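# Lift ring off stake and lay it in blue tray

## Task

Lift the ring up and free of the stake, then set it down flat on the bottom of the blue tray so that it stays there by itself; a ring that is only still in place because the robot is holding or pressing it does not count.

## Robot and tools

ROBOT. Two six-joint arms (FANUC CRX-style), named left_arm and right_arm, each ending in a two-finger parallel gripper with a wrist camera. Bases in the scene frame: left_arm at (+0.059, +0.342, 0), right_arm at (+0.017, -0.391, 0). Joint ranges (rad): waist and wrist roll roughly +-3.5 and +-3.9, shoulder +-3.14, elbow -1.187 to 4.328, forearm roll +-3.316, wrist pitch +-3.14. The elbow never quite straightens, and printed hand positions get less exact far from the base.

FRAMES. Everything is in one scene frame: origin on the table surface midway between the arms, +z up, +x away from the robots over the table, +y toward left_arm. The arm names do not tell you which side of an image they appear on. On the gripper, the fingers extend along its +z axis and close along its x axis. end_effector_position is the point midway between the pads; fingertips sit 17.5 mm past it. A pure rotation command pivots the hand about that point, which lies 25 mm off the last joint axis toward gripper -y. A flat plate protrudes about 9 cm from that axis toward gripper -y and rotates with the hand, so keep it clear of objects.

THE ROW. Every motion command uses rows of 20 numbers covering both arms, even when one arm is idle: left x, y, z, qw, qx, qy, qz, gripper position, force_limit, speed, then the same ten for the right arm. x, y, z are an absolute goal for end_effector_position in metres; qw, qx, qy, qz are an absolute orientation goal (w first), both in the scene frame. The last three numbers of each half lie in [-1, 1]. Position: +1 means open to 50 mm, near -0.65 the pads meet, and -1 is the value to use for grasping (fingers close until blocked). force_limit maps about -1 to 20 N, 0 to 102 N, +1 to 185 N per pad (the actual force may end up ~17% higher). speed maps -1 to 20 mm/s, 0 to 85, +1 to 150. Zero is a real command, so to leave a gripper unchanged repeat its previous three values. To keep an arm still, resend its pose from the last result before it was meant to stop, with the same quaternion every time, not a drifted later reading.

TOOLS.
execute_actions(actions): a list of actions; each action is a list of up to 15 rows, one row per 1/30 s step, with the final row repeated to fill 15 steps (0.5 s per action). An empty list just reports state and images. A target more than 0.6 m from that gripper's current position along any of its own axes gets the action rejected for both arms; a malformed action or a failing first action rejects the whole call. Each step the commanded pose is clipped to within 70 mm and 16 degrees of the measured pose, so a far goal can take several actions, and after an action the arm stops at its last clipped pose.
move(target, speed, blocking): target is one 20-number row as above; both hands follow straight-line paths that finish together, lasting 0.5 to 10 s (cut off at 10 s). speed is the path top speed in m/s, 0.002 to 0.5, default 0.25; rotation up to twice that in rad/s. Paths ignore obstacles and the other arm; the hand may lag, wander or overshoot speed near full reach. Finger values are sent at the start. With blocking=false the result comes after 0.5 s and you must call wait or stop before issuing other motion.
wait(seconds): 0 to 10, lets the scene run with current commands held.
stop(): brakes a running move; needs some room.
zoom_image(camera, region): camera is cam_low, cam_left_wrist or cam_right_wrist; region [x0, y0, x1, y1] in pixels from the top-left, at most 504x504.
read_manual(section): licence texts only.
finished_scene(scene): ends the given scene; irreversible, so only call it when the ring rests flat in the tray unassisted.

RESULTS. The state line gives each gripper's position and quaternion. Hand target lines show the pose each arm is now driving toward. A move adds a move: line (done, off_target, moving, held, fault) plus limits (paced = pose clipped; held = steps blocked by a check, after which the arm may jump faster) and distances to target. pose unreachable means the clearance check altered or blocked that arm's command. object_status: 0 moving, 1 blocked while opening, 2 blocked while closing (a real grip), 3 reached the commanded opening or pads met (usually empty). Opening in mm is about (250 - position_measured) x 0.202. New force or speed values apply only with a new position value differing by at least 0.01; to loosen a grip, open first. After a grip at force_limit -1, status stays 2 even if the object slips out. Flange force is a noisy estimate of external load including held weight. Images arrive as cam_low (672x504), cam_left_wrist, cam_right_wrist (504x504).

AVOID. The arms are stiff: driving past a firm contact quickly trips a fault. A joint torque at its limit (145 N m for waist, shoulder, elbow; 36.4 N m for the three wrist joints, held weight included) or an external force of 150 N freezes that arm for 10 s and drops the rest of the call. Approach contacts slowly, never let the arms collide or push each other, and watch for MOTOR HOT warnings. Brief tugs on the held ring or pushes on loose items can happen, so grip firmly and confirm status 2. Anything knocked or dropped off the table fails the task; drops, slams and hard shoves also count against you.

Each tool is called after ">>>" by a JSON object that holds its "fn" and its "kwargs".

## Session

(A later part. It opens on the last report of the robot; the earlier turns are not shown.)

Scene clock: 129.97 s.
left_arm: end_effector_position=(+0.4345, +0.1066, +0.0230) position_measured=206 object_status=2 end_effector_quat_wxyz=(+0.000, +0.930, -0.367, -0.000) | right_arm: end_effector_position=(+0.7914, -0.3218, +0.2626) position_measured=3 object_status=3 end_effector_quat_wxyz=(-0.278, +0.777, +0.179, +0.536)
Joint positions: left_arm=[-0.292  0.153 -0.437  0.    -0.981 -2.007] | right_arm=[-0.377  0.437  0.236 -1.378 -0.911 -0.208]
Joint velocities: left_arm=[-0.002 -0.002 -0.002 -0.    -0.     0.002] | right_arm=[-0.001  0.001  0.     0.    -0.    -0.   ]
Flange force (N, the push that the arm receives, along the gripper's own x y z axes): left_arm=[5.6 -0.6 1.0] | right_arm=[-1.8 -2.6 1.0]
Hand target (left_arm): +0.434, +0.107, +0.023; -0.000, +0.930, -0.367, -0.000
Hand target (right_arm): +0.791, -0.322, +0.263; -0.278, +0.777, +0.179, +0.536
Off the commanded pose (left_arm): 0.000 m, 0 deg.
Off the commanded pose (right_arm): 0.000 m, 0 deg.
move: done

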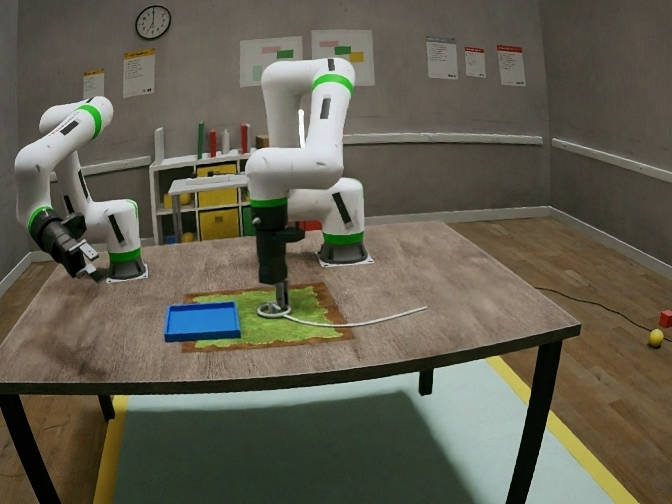

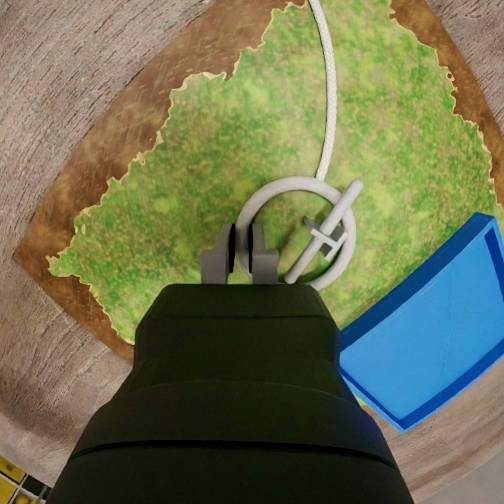

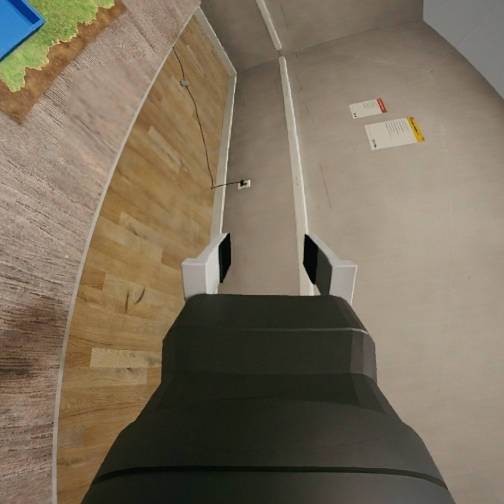

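>>> {"fn": "move", "kwargs": {"target": [0.4295,0.0995,0.024,0,0.93,-0.367,0,-1,-0.6,-0.7,0.7914,-0.3218,0.2626,-0.278,0.777,0.179,0.536,1,0,0], "speed": 0.03}}

>>> {"fn": "move", "kwargs": {"target": [0.432,0.100,0.04,0.1,0.919,-0.363,-0.1405,-1,-0.6,-0.7,0.7914,-0.3218,0.2626,-0.278,0.777,0.179,0.536,1,0,0], "speed": 0.1}}

>>> {"fn": "zoom_image", "kwargs": {"camera": "cam_left_wrist", "region": [190, 140, 390, 310]}}

>>> {"fn": "zoom_image", "kwargs": {"camera": "cam_low", "region": [220, 260, 330, 340]}}

Scene clock: 139.83 s.
left_arm: end_effector_position=(+0.4295, +0.0996, +0.0240) position_measured=206 object_status=2 end_effector_quat_wxyz=(-0.000, +0.930, -0.367, -0.000) | right_arm: end_effector_position=(+0.7914, -0.3218, +0.2626) position_measured=3 object_status=3 end_effector_quat_wxyz=(-0.278, +0.777, +0.179, +0.536)
Joint positions: left_arm=[-0.311  0.152 -0.436 -0.    -0.983 -1.987] | right_arm=[-0.377  0.437  0.236 -1.378 -0.911 -0.208]
Joint velocities: left_arm=[-0.002  0.001 -0.     0.    -0.     0.002] | right_arm=[ 0.001 -0.001 -0.001  0.    -0.    -0.   ]
Flange force (N, the push that the arm receives, along the gripper's own x y z axes): left_arm=[1.6 2.3 1.4] | right_arm=[-2.8 -4.0 0.6]
Hand target (left_arm): +0.430, +0.100, +0.024; -0.000, +0.930, -0.367, -0.000
Hand target (right_arm): +0.791, -0.322, +0.263; -0.278, +0.777, +0.179, +0.536
Off the commanded pose (left_arm): 0.000 m, 0 deg.
Off the commanded pose (right_arm): 0.000 m, 0 deg.
move: done

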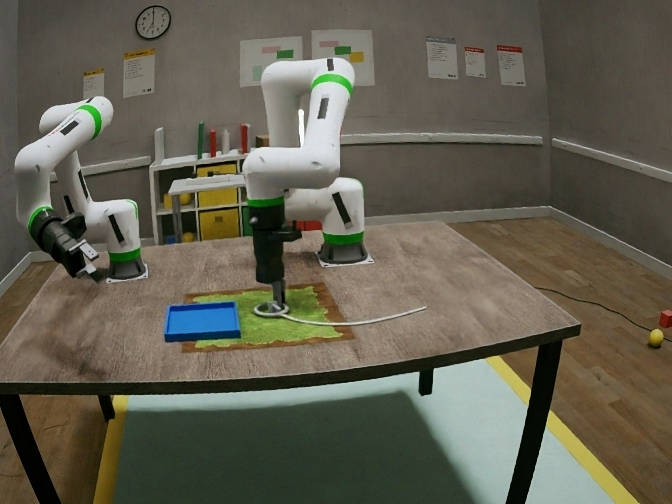

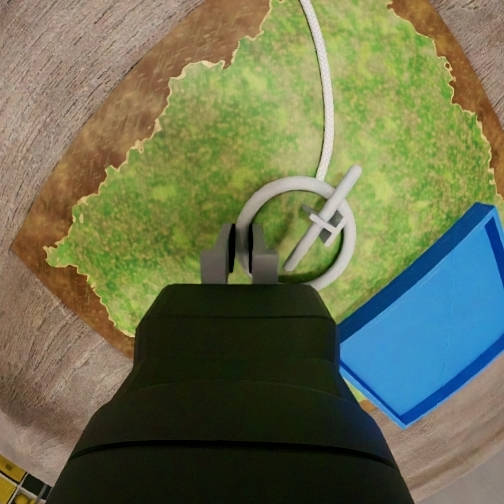

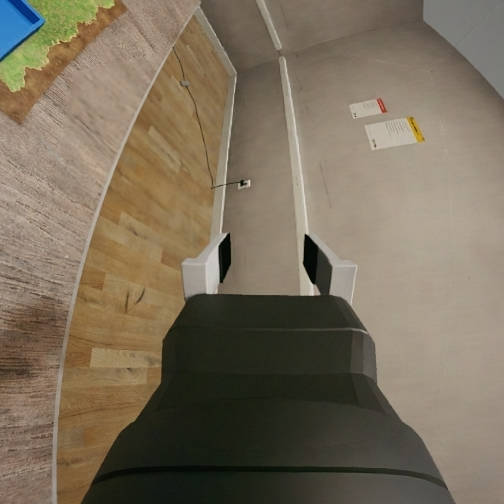

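Scene clock: 141.90 s.
left_arm: end_effector_position=(+0.4321, +0.0996, +0.0406) position_measured=206 object_status=2 end_effector_quat_wxyz=(+0.100, +0.916, -0.362, -0.140) | right_arm: end_effector_position=(+0.7914, -0.3218, +0.2626) position_measured=3 object_status=3 end_effector_quat_wxyz=(-0.278, +0.777, +0.179, +0.536)
Joint positions: left_arm=[-0.192  0.329 -0.245  0.156 -1.311 -2.171] | right_arm=[-0.377  0.437  0.236 -1.378 -0.911 -0.208]
Joint velocities: left_arm=[ 0.001  0.004  0.003  0.001 -0.006 -0.002] | right_arm=[ 0.002  0.    -0.001  0.     0.    -0.   ]
Flange force (N, the push that the arm receives, along the gripper's own x y z axes): left_arm=[23.7 -21.5 -4.5] | right_arm=[-2.3 -3.4 1.2]
Hand target (left_arm): +0.432, +0.100, +0.041; +0.100, +0.916, -0.362, -0.140
Hand target (right_arm): +0.791, -0.322, +0.263; -0.278, +0.777, +0.179, +0.536
Off the commanded pose (left_arm): 0.001 m, 0 deg.
Off the commanded pose (right_arm): 0.000 m, 0 deg.
move: done

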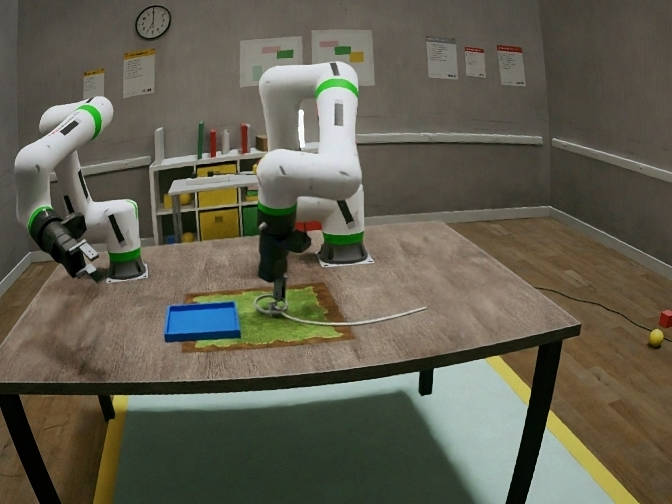

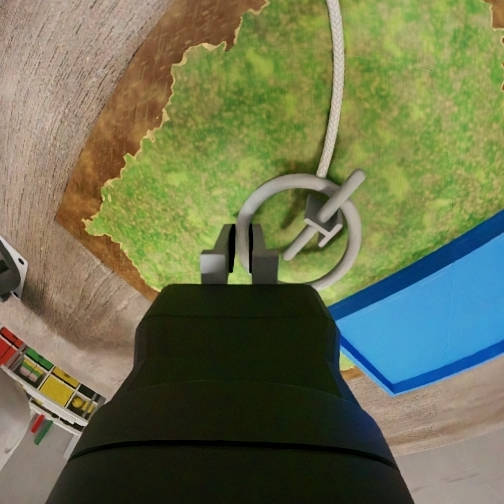

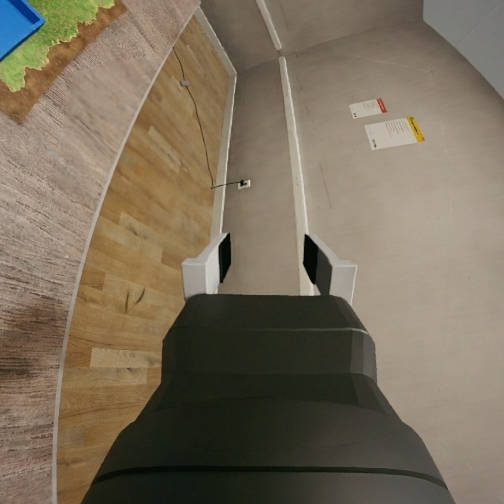

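Region (190, 140, 390, 310) of cam_left_wrist's 504x504 image, scaled by 2.520, with more detail than that image has; it fills the top 428 rows of this view, and the rest is white.

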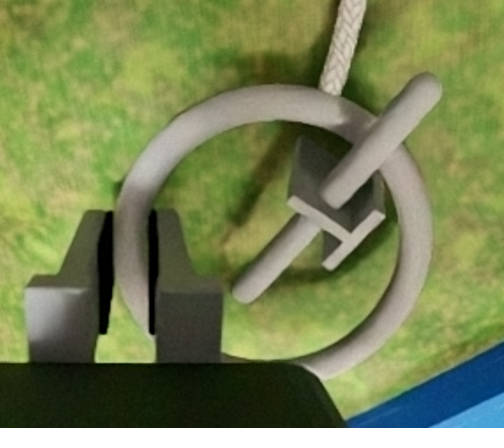

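Region (220, 260, 330, 340) of cam_low's 672x504 image, scaled by 4.582, with more detail than that image has; it fills the top 367 rows of this view, and the rest is white.

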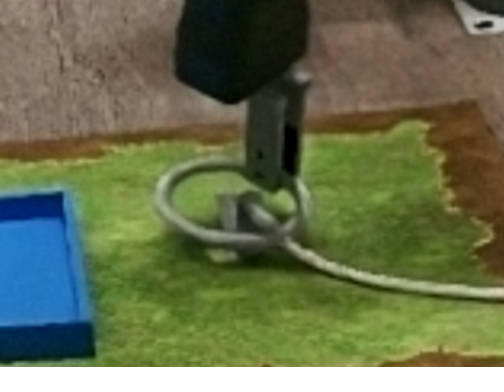

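>>> {"fn": "move", "kwargs": {"target": [0.441,0.101,0.052,0.174,0.887,-0.35,-0.245,-1,-0.6,-0.7,0.7914,-0.3218,0.2626,-0.278,0.777,0.179,0.536,1,0,0], "speed": 0.1}}

>>> {"fn": "zoom_image", "kwargs": {"camera": "cam_left_wrist", "region": [190, 140, 390, 310]}}

>>> {"fn": "zoom_image", "kwargs": {"camera": "cam_low", "region": [220, 260, 330, 340]}}

Scene clock: 150.90 s.
left_arm: end_effector_position=(+0.4412, +0.1009, +0.0524) position_measured=206 object_status=2 end_effector_quat_wxyz=(+0.174, +0.887, -0.350, -0.245) | right_arm: end_effector_position=(+0.7914, -0.3218, +0.2626) position_measured=3 object_status=3 end_effector_quat_wxyz=(-0.278, +0.777, +0.179, +0.536)
Joint positions: left_arm=[-0.13   0.512 -0.061  0.223 -1.57  -2.235] | right_arm=[-0.377  0.437  0.236 -1.378 -0.911 -0.208]
Joint velocities: left_arm=[ 0.001  0.004  0.003  0.001 -0.006 -0.001] | right_arm=[ 0.  0.  0. -0.  0. -0.]
Flange force (N, the push that the arm receives, along the gripper's own x y z axes): left_arm=[5.1 -1.9 -2.3] | right_arm=[-2.4 -2.0 1.9]
Hand target (left_arm): +0.441, +0.101, +0.052; +0.174, +0.887, -0.350, -0.245
Hand target (right_arm): +0.791, -0.322, +0.263; -0.278, +0.777, +0.179, +0.536
Off the commanded pose (left_arm): 0.000 m, 0 deg.
Off the commanded pose (right_arm): 0.000 m, 0 deg.
move: done

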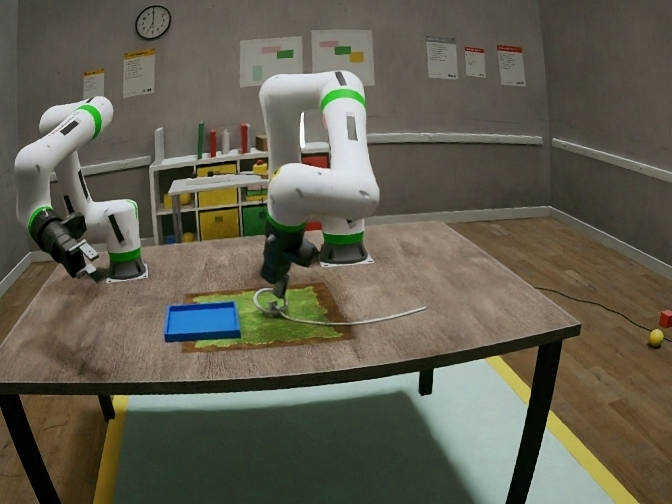

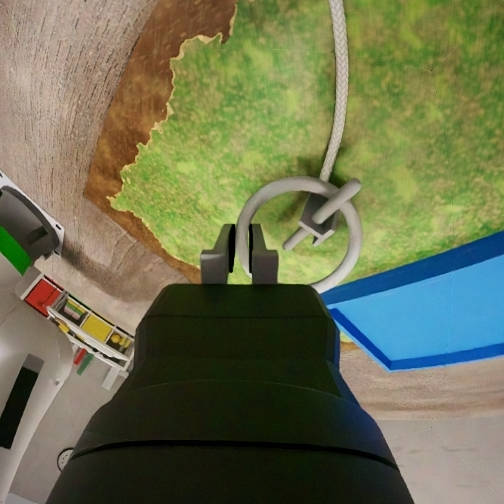

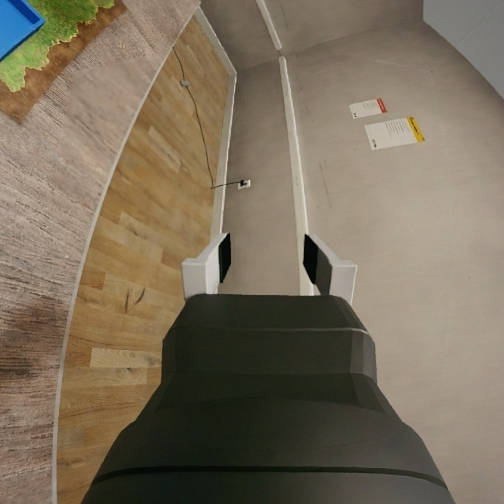

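Region (190, 140, 390, 310) of cam_left_wrist's 504x504 image, scaled by 2.520, with more detail than that image has; it fills the top 428 rows of this view, and the rest is white.

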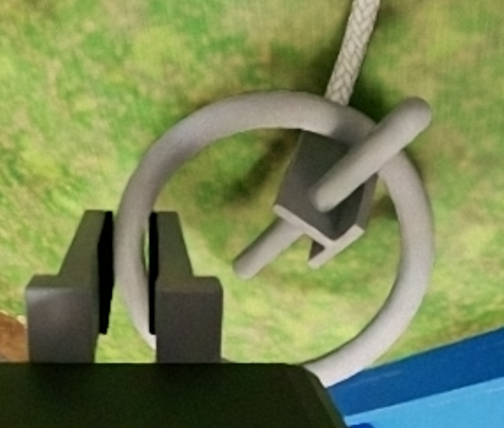

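Region (220, 260, 330, 340) of cam_low's 672x504 image, scaled by 4.582, with more detail than that image has; it fills the top 367 rows of this view, and the rest is white.

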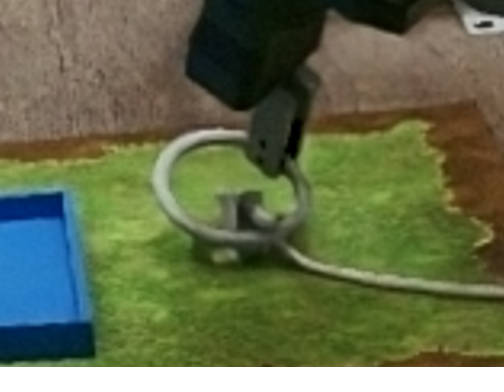

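>>> {"fn": "move", "kwargs": {"target": [0.4625,0.106,0.055,0.174,0.887,-0.35,-0.245,-1,-0.6,-0.7,0.7914,-0.3218,0.2626,-0.278,0.777,0.179,0.536,1,0,0], "speed": 0.03}}

>>> {"fn": "zoom_image", "kwargs": {"camera": "cam_left_wrist", "region": [190, 140, 390, 310]}}

>>> {"fn": "zoom_image", "kwargs": {"camera": "cam_low", "region": [220, 260, 330, 340]}}

Scene clock: 165.47 s.
left_arm: end_effector_position=(+0.4624, +0.1060, +0.0549) position_measured=206 object_status=2 end_effector_quat_wxyz=(+0.174, +0.887, -0.350, -0.245) | right_arm: end_effector_position=(+0.7914, -0.3218, +0.2626) position_measured=3 object_status=3 end_effector_quat_wxyz=(-0.278, +0.777, +0.179, +0.536)
Joint positions: left_arm=[-0.115  0.549  0.005  0.215 -1.602 -2.24 ] | right_arm=[-0.377  0.437  0.236 -1.378 -0.911 -0.208]
Joint velocities: left_arm=[ 0.     0.001  0.003  0.    -0.001 -0.   ] | right_arm=[ 0.     0.001  0.    -0.    -0.     0.   ]
Flange force (N, the push that the arm receives, along the gripper's own x y z axes): left_arm=[6.2 -0.5 -1.9] | right_arm=[-1.8 -2.3 2.0]
Hand target (left_arm): +0.463, +0.106, +0.055; +0.174, +0.887, -0.350, -0.245
Hand target (right_arm): +0.791, -0.322, +0.263; -0.278, +0.777, +0.179, +0.536
Off the commanded pose (left_arm): 0.000 m, 0 deg.
Off the commanded pose (right_arm): 0.000 m, 0 deg.
move: done

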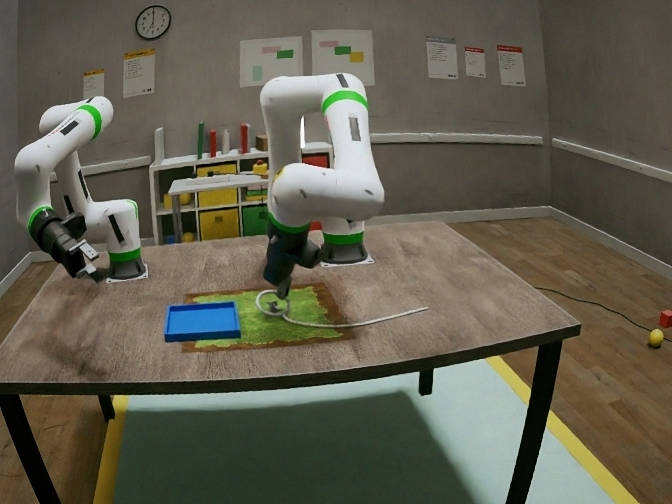

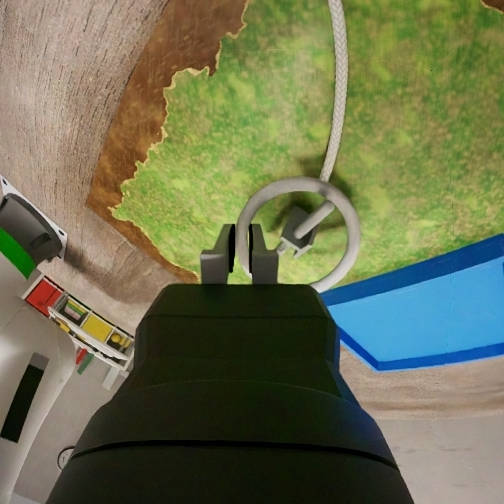

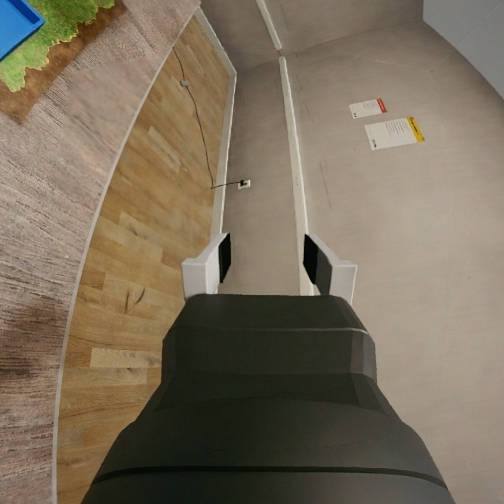

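Region (190, 140, 390, 310) of cam_left_wrist's 504x504 image, scaled by 2.520, with more detail than that image has; it fills the top 428 rows of this view, and the rest is white.

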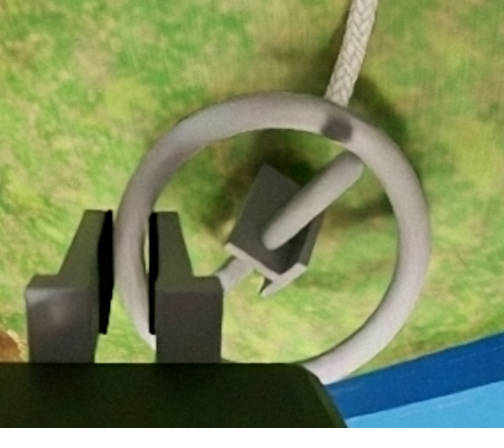

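Region (220, 260, 330, 340) of cam_low's 672x504 image, scaled by 4.582, with more detail than that image has; it fills the top 367 rows of this view, and the rest is white.

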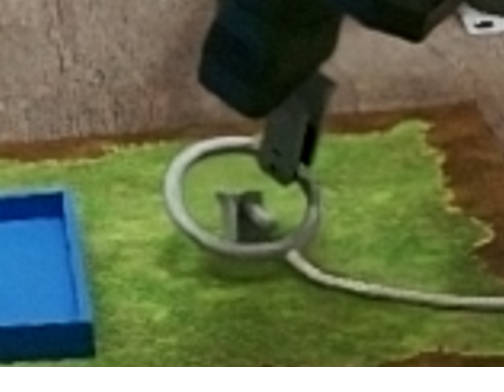

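>>> {"fn": "move", "kwargs": {"target": [0.469,0.105,0.056,0.174,0.887,-0.35,-0.245,-1,-0.6,-0.7,0.7914,-0.3218,0.2626,-0.278,0.777,0.179,0.536,1,0,0], "speed": 0.03}}

>>> {"fn": "move", "kwargs": {"target": [0.487,0.109,0.10,0.174,0.887,-0.35,-0.245,-1,-0.6,-0.7,0.7914,-0.3218,0.2626,-0.278,0.777,0.179,0.536,1,0,0], "speed": 0.04}}

>>> {"fn": "move", "kwargs": {"target": [0.45,0.06,0.14,0,0.93,-0.367,0,-1,-0.6,-0.7,0.7914,-0.3218,0.2626,-0.278,0.777,0.179,0.536,1,0,0]}}

Scene clock: 172.47 s.
left_arm: end_effector_position=(+0.4690, +0.1051, +0.0560) position_measured=206 object_status=2 end_effector_quat_wxyz=(+0.174, +0.887, -0.350, -0.245) | right_arm: end_effector_position=(+0.7914, -0.3218, +0.2626) position_measured=3 object_status=3 end_effector_quat_wxyz=(-0.278, +0.777, +0.179, +0.536)
Joint positions: left_arm=[-0.115  0.562  0.028  0.215 -1.611 -2.238] | right_arm=[-0.377  0.437  0.236 -1.378 -0.911 -0.208]
Joint velocities: left_arm=[ 0.     0.001  0.005 -0.    -0.002  0.   ] | right_arm=[-0.     0.001  0.     0.    -0.     0.   ]
Flange force (N, the push that the arm receives, along the gripper's own x y z axes): left_arm=[5.1 -4.2 -2.8] | right_arm=[-2.7 -2.3 2.2]
Hand target (left_arm): +0.469, +0.105, +0.056; +0.174, +0.887, -0.350, -0.245
Hand target (right_arm): +0.791, -0.322, +0.263; -0.278, +0.777, +0.179, +0.536
Off the commanded pose (left_arm): 0.000 m, 0 deg.
Off the commanded pose (right_arm): 0.000 m, 0 deg.
move: done

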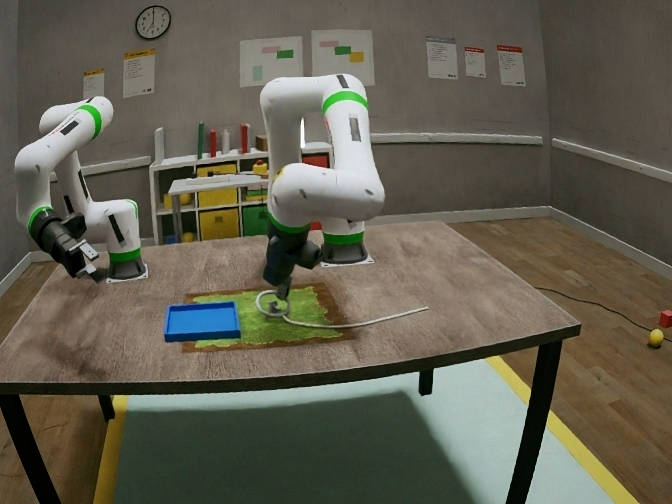

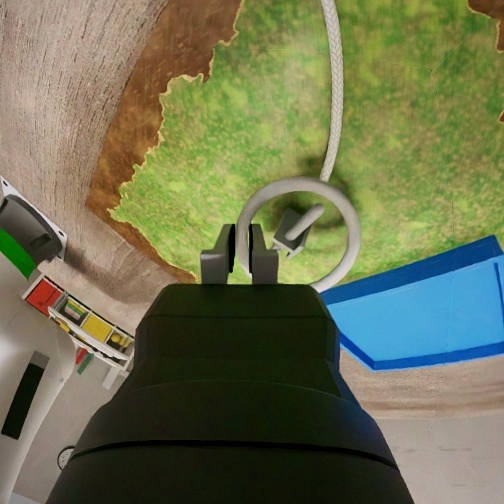

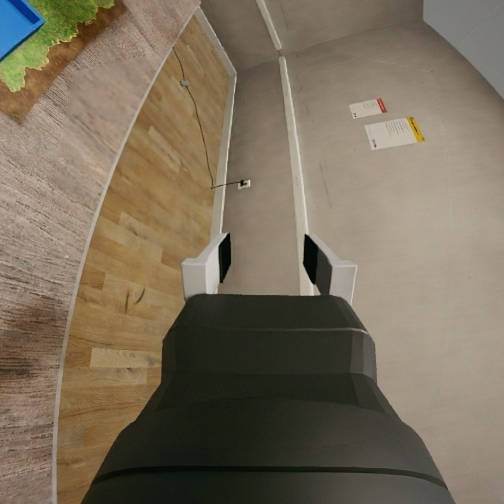

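Scene clock: 173.97 s.
left_arm: end_effector_position=(+0.4871, +0.1090, +0.0999) position_measured=206 object_status=2 end_effector_quat_wxyz=(+0.174, +0.887, -0.350, -0.245) | right_arm: end_effector_position=(+0.7914, -0.3218, +0.2626) position_measured=3 object_status=3 end_effector_quat_wxyz=(-0.278, +0.777, +0.179, +0.536)
Joint positions: left_arm=[-0.105  0.555  0.129  0.212 -1.719 -2.224] | right_arm=[-0.377  0.437  0.236 -1.378 -0.911 -0.208]
Joint velocities: left_arm=[-0.     0.     0.002 -0.    -0.003  0.   ] | right_arm=[-0.    -0.     0.001  0.    -0.    -0.   ]
Flange force (N, the push that the arm receives, along the gripper's own x y z axes): left_arm=[7.4 -2.6 -8.8] | right_arm=[-2.7 -3.2 1.7]
Hand target (left_arm): +0.487, +0.109, +0.100; +0.174, +0.887, -0.350, -0.245
Hand target (right_arm): +0.791, -0.322, +0.263; -0.278, +0.777, +0.179, +0.536
Off the commanded pose (left_arm): 0.000 m, 0 deg.
Off the commanded pose (right_arm): 0.000 m, 0 deg.
move: done

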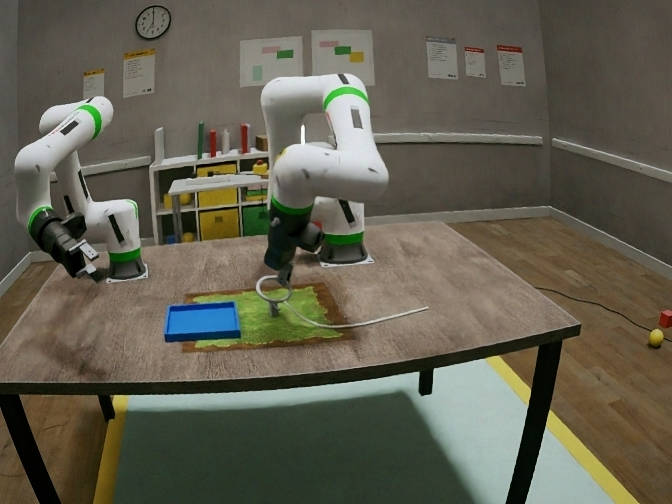

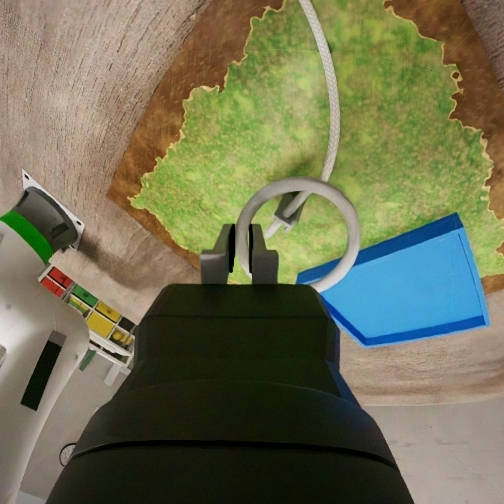

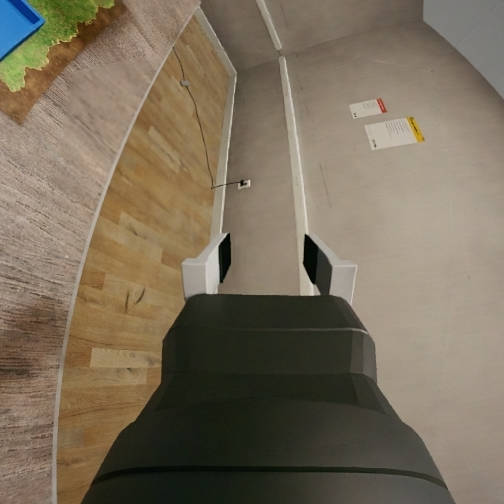

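Scene clock: 175.63 s.
left_arm: end_effector_position=(+0.4499, +0.0605, +0.1390) position_measured=206 object_status=2 end_effector_quat_wxyz=(-0.001, +0.930, -0.367, -0.000) | right_arm: end_effector_position=(+0.7914, -0.3218, +0.2626) position_measured=3 object_status=3 end_effector_quat_wxyz=(-0.278, +0.777, +0.179, +0.536)
Joint positions: left_arm=[-0.378  0.123 -0.171 -0.001 -1.277 -1.919] | right_arm=[-0.377  0.437  0.236 -1.378 -0.911 -0.208]
Joint velocities: left_arm=[-0.005 -0.002  0.    -0.004  0.002  0.006] | right_arm=[-0.001 -0.001  0.     0.    -0.    -0.   ]
Flange force (N, the push that the arm receives, along the gripper's own x y z axes): left_arm=[5.5 2.9 -1.8] | right_arm=[-1.1 -2.0 2.6]
Hand target (left_arm): +0.450, +0.060, +0.139; -0.001, +0.930, -0.367, -0.000
Hand target (right_arm): +0.791, -0.322, +0.263; -0.278, +0.777, +0.179, +0.536
Off the commanded pose (left_arm): 0.001 m, 0 deg.
Off the commanded pose (right_arm): 0.000 m, 0 deg.
move: done

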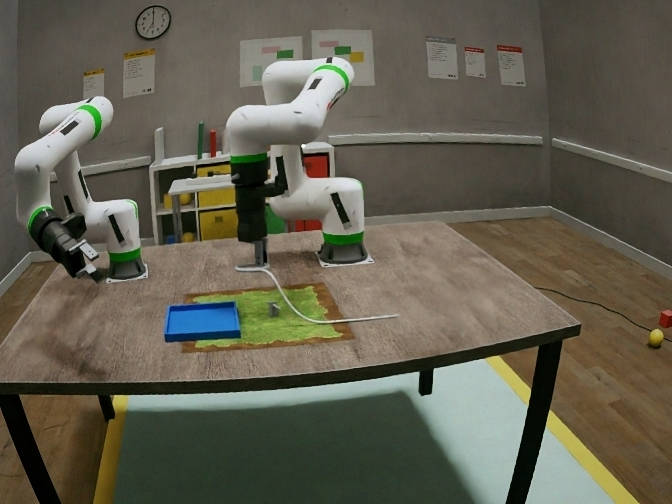

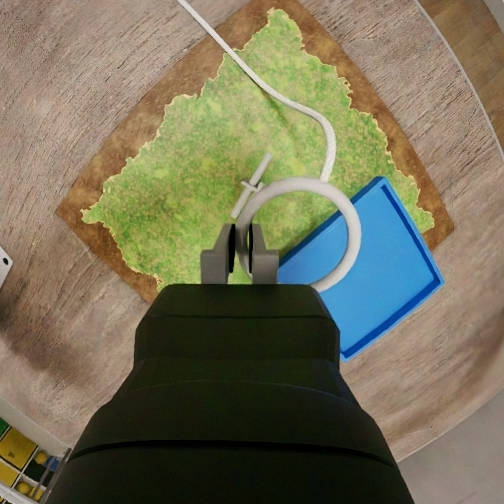

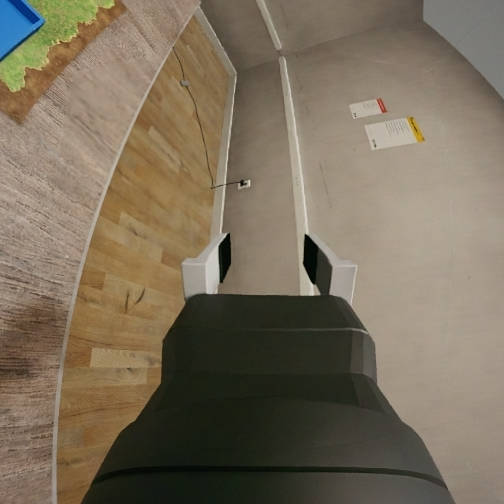

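>>> {"fn": "move", "kwargs": {"target": [0.464,-0.068,0.085,0,0.93,-0.367,0,-1,-0.6,-0.7,0.7914,-0.3218,0.2626,-0.278,0.777,0.179,0.536,1,0,0], "speed": 0.2}}

>>> {"fn": "move", "kwargs": {"target": [0.464,-0.068,0.04,0,0.93,-0.367,0,-1,-0.6,-0.7,0.7914,-0.3218,0.2626,-0.278,0.777,0.179,0.536,1,0,0], "speed": 0.08}}

>>> {"fn": "zoom_image", "kwargs": {"camera": "cam_low", "region": [150, 260, 310, 350]}}

Scene clock: 184.87 s.
left_arm: end_effector_position=(+0.4640, -0.0675, +0.0849) position_measured=206 object_status=2 end_effector_quat_wxyz=(-0.001, +0.930, -0.367, -0.000) | right_arm: end_effector_position=(+0.7914, -0.3218, +0.2626) position_measured=3 object_status=3 end_effector_quat_wxyz=(-0.278, +0.777, +0.179, +0.536)
Joint positions: left_arm=[-0.584  0.401  0.046 -0.001 -1.216 -1.714] | right_arm=[-0.377  0.437  0.236 -1.378 -0.911 -0.208]
Joint velocities: left_arm=[-0.002  0.002  0.003 -0.001 -0.001  0.001] | right_arm=[-0.001  0.    -0.     0.     0.     0.   ]
Flange force (N, the push that the arm receives, along the gripper's own x y z axes): left_arm=[10.9 0.9 -0.2] | right_arm=[-2.4 -3.5 0.8]
Hand target (left_arm): +0.464, -0.068, +0.085; -0.001, +0.930, -0.367, -0.000
Hand target (right_arm): +0.791, -0.322, +0.263; -0.278, +0.777, +0.179, +0.536
Off the commanded pose (left_arm): 0.001 m, 0 deg.
Off the commanded pose (right_arm): 0.000 m, 0 deg.
move: done

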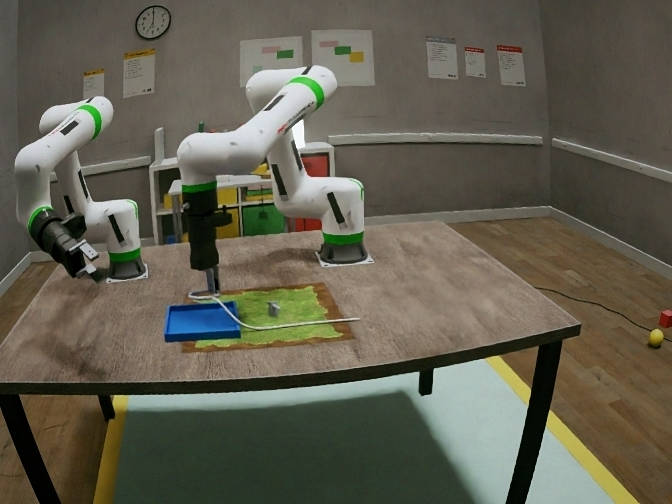

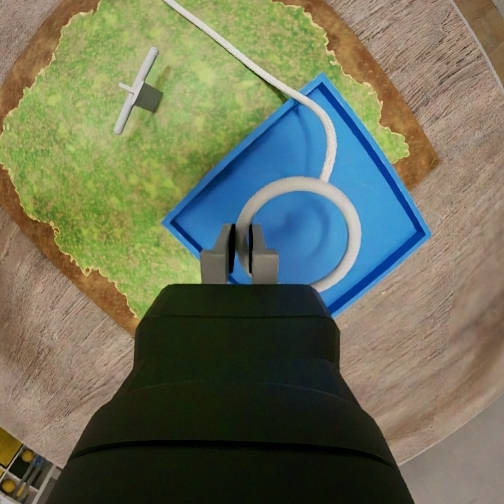

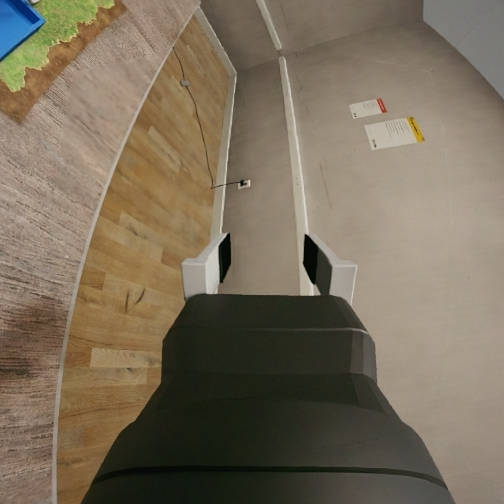

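Scene clock: 185.80 s.
left_arm: end_effector_position=(+0.4639, -0.0679, +0.0401) position_measured=206 object_status=2 end_effector_quat_wxyz=(-0.000, +0.930, -0.367, +0.000) | right_arm: end_effector_position=(+0.7914, -0.3218, +0.2626) position_measured=3 object_status=3 end_effector_quat_wxyz=(-0.278, +0.777, +0.179, +0.536)
Joint positions: left_arm=[-0.584  0.444 -0.006 -0.    -1.12  -1.714] | right_arm=[-0.377  0.437  0.236 -1.378 -0.911 -0.208]
Joint velocities: left_arm=[ 0.     0.001 -0.002 -0.     0.002 -0.   ] | right_arm=[-0.001 -0.     0.001 -0.     0.     0.   ]
Flange force (N, the push that the arm receives, along the gripper's own x y z axes): left_arm=[8.3 2.5 -3.3] | right_arm=[-2.2 -2.9 1.5]
Hand target (left_arm): +0.464, -0.068, +0.040; -0.000, +0.930, -0.367, +0.000
Hand target (right_arm): +0.791, -0.322, +0.263; -0.278, +0.777, +0.179, +0.536
Off the commanded pose (left_arm): 0.000 m, 0 deg.
Off the commanded pose (right_arm): 0.000 m, 0 deg.
move: done

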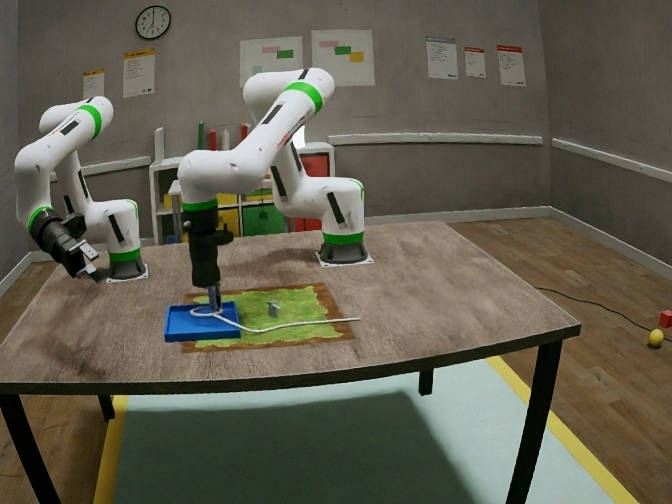

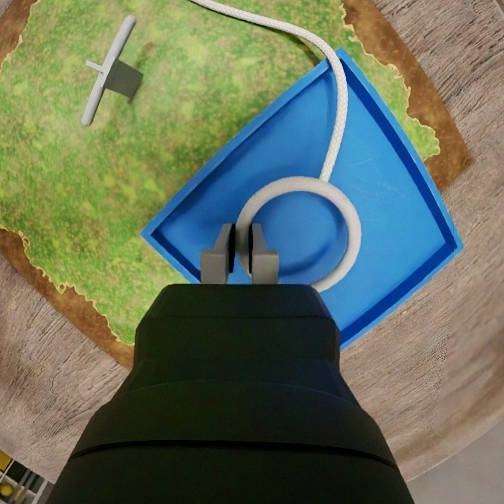

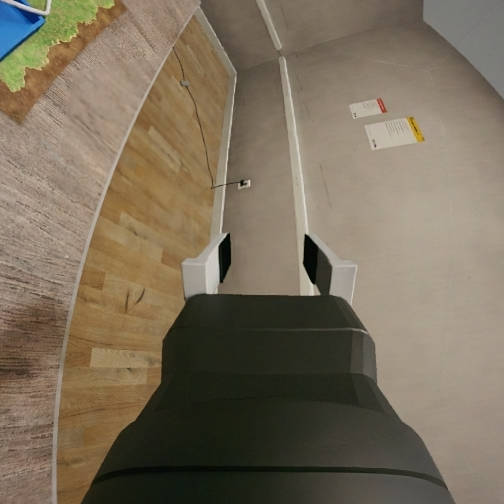

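Region (150, 260, 310, 350) of cam_low's 672x504 image, scaled by 3.150, with more detail than that image has; it fills the top 284 rows of this view, and the rest is white.

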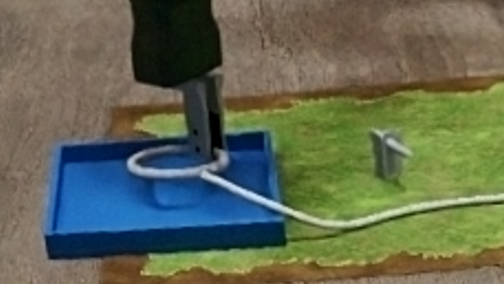

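Shift slightly toward the centre, lower, release.

>>> {"fn": "move", "kwargs": {"target": [0.476,-0.072,0.027,0,0.93,-0.367,0,-1,-0.6,-0.7,0.7914,-0.3218,0.2626,-0.278,0.777,0.179,0.536,1,0,0], "speed": 0.03}}

>>> {"fn": "execute_actions", "kwargs": {"actions": [[[0.476,-0.072,0.027,0,0.93,-0.367,0,0.1,-0.6,-0.5,0.7914,-0.3218,0.2626,-0.278,0.777,0.179,0.536,1,0,0]]]}}

>>> {"fn": "move", "kwargs": {"target": [0.476,-0.072,0.1,0,0.93,-0.367,0,0.1,-0.6,-0.5,0.7914,-0.3218,0.2626,-0.278,0.777,0.179,0.536,1,0,0], "speed": 0.12}}

>>> {"fn": "zoom_image", "kwargs": {"camera": "cam_low", "region": [150, 260, 310, 350]}}

Scene clock: 194.30 s.
left_arm: end_effector_position=(+0.4759, -0.0720, +0.0270) position_measured=206 object_status=2 end_effector_quat_wxyz=(+0.000, +0.930, -0.367, +0.000) | right_arm: end_effector_position=(+0.7914, -0.3218, +0.2626) position_measured=3 object_status=3 end_effector_quat_wxyz=(-0.278, +0.777, +0.179, +0.536)
Joint positions: left_arm=[-0.578  0.483  0.017  0.    -1.105 -1.721] | right_arm=[-0.377  0.437  0.236 -1.378 -0.911 -0.208]
Joint velocities: left_arm=[-0.     0.003  0.002  0.     0.001  0.   ] | right_arm=[-0.002 -0.001  0.    -0.     0.     0.   ]
Flange force (N, the push that the arm receives, along the gripper's own x y z axes): left_arm=[10.4 1.3 0.9] | right_arm=[-2.2 -1.8 1.6]
Hand target (left_arm): +0.476, -0.072, +0.027; +0.000, +0.930, -0.367, +0.000
Hand target (right_arm): +0.791, -0.322, +0.263; -0.278, +0.777, +0.179, +0.536
Off the commanded pose (left_arm): 0.000 m, 0 deg.
Off the commanded pose (right_arm): 0.000 m, 0 deg.
move: done

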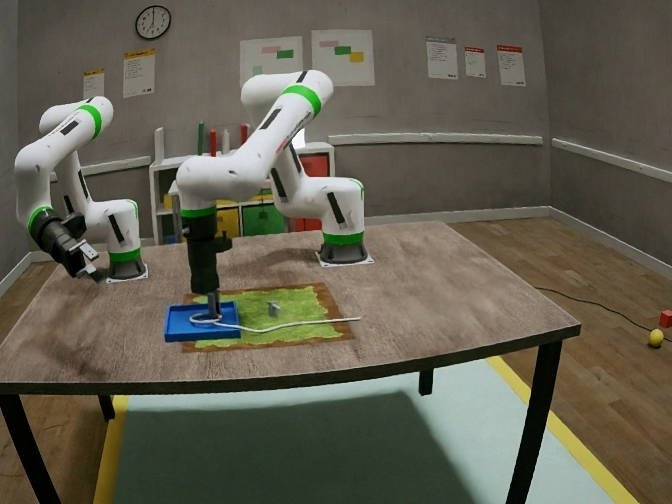

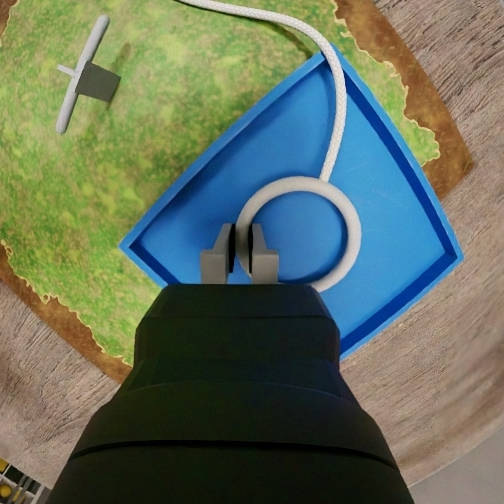

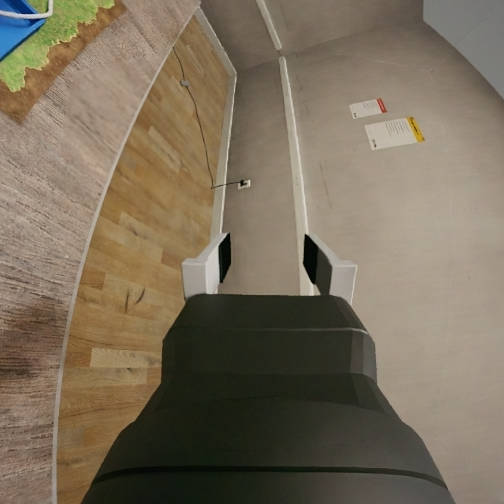

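Scene clock: 194.80 s.
left_arm: end_effector_position=(+0.4760, -0.0720, +0.0270) position_measured=138 object_status=3 end_effector_quat_wxyz=(+0.000, +0.930, -0.367, +0.000) | right_arm: end_effector_position=(+0.7914, -0.3218, +0.2626) position_measured=3 object_status=3 end_effector_quat_wxyz=(-0.278, +0.777, +0.179, +0.536)
Joint positions: left_arm=[-0.578  0.483  0.017  0.    -1.105 -1.721] | right_arm=[-0.377  0.437  0.236 -1.378 -0.911 -0.208]
Joint velocities: left_arm=[ 0.001 -0.001 -0.002 -0.     0.    -0.   ] | right_arm=[ 0.001  0.001 -0.    -0.    -0.    -0.   ]
Flange force (N, the push that the arm receives, along the gripper's own x y z axes): left_arm=[6.2 0.9 -2.5] | right_arm=[-2.5 -3.2 1.4]
Hand target (left_arm): +0.476, -0.072, +0.027; +0.000, +0.930, -0.367, +0.000
Hand target (right_arm): +0.791, -0.322, +0.263; -0.278, +0.777, +0.179, +0.536
Off the commanded pose (left_arm): 0.000 m, 0 deg.
Off the commanded pose (right_arm): 0.000 m, 0 deg.

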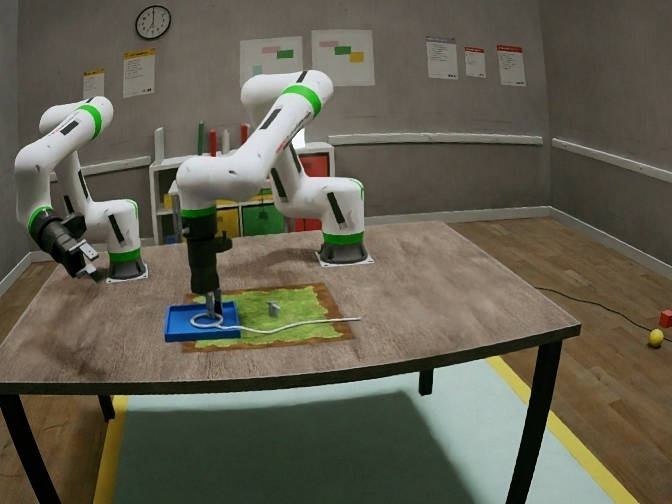

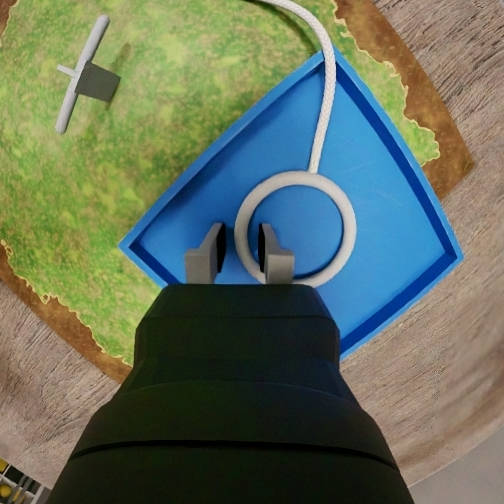

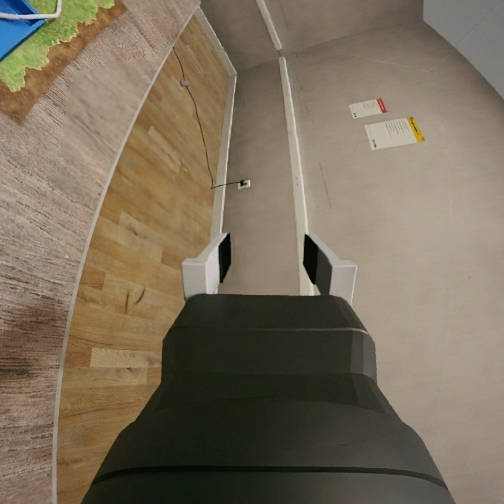

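Scene clock: 195.80 s.
left_arm: end_effector_position=(+0.4762, -0.0722, +0.0999) position_measured=138 object_status=3 end_effector_quat_wxyz=(+0.000, +0.930, -0.367, -0.000) | right_arm: end_effector_position=(+0.7914, -0.3218, +0.2626) position_measured=3 object_status=3 end_effector_quat_wxyz=(-0.278, +0.777, +0.179, +0.536)
Joint positions: left_arm=[-0.578  0.416  0.104  0.    -1.258 -1.721] | right_arm=[-0.377  0.437  0.236 -1.378 -0.911 -0.208]
Joint velocities: left_arm=[-0.     0.001 -0.001 -0.    -0.003 -0.   ] | right_arm=[-0.    -0.     0.001  0.     0.    -0.   ]
Flange force (N, the push that the arm receives, along the gripper's own x y z axes): left_arm=[9.7 0.9 -4.1] | right_arm=[-1.9 -2.5 2.1]
Hand target (left_arm): +0.476, -0.072, +0.100; +0.000, +0.930, -0.367, -0.000
Hand target (right_arm): +0.791, -0.322, +0.263; -0.278, +0.777, +0.179, +0.536
Off the commanded pose (left_arm): 0.000 m, 0 deg.
Off the commanded pose (right_arm): 0.000 m, 0 deg.
move: done

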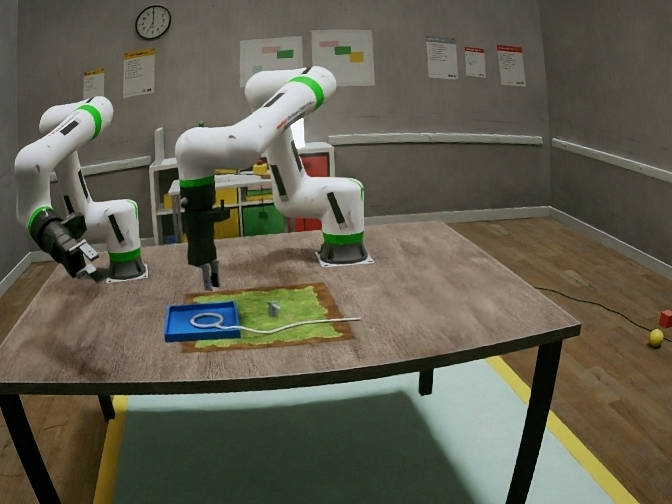

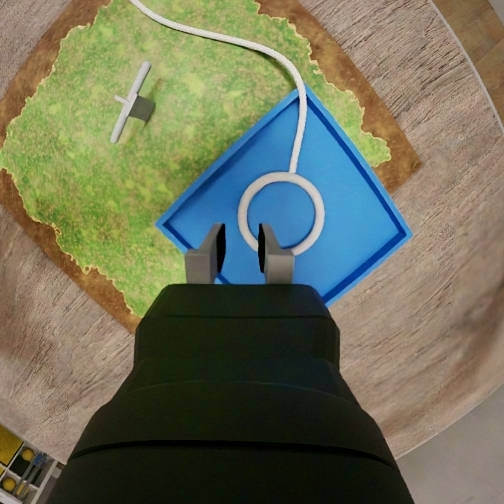

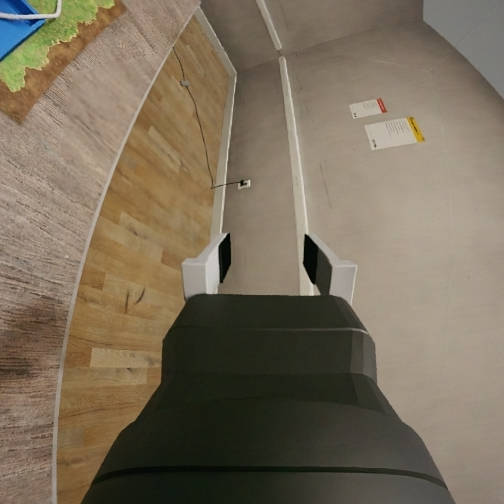

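Region (150, 260, 310, 350) of cam_low's 672x504 image, scaled by 3.150, with more detail than that image has; it fills the top 284 rows of this view, and the rest is white.

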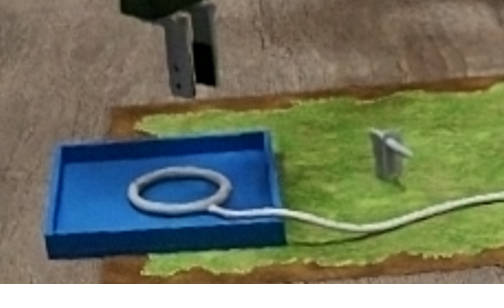

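>>> {"fn": "finished_scene", "kwargs": {"scene": 1}}

The scene is finished: the task was done.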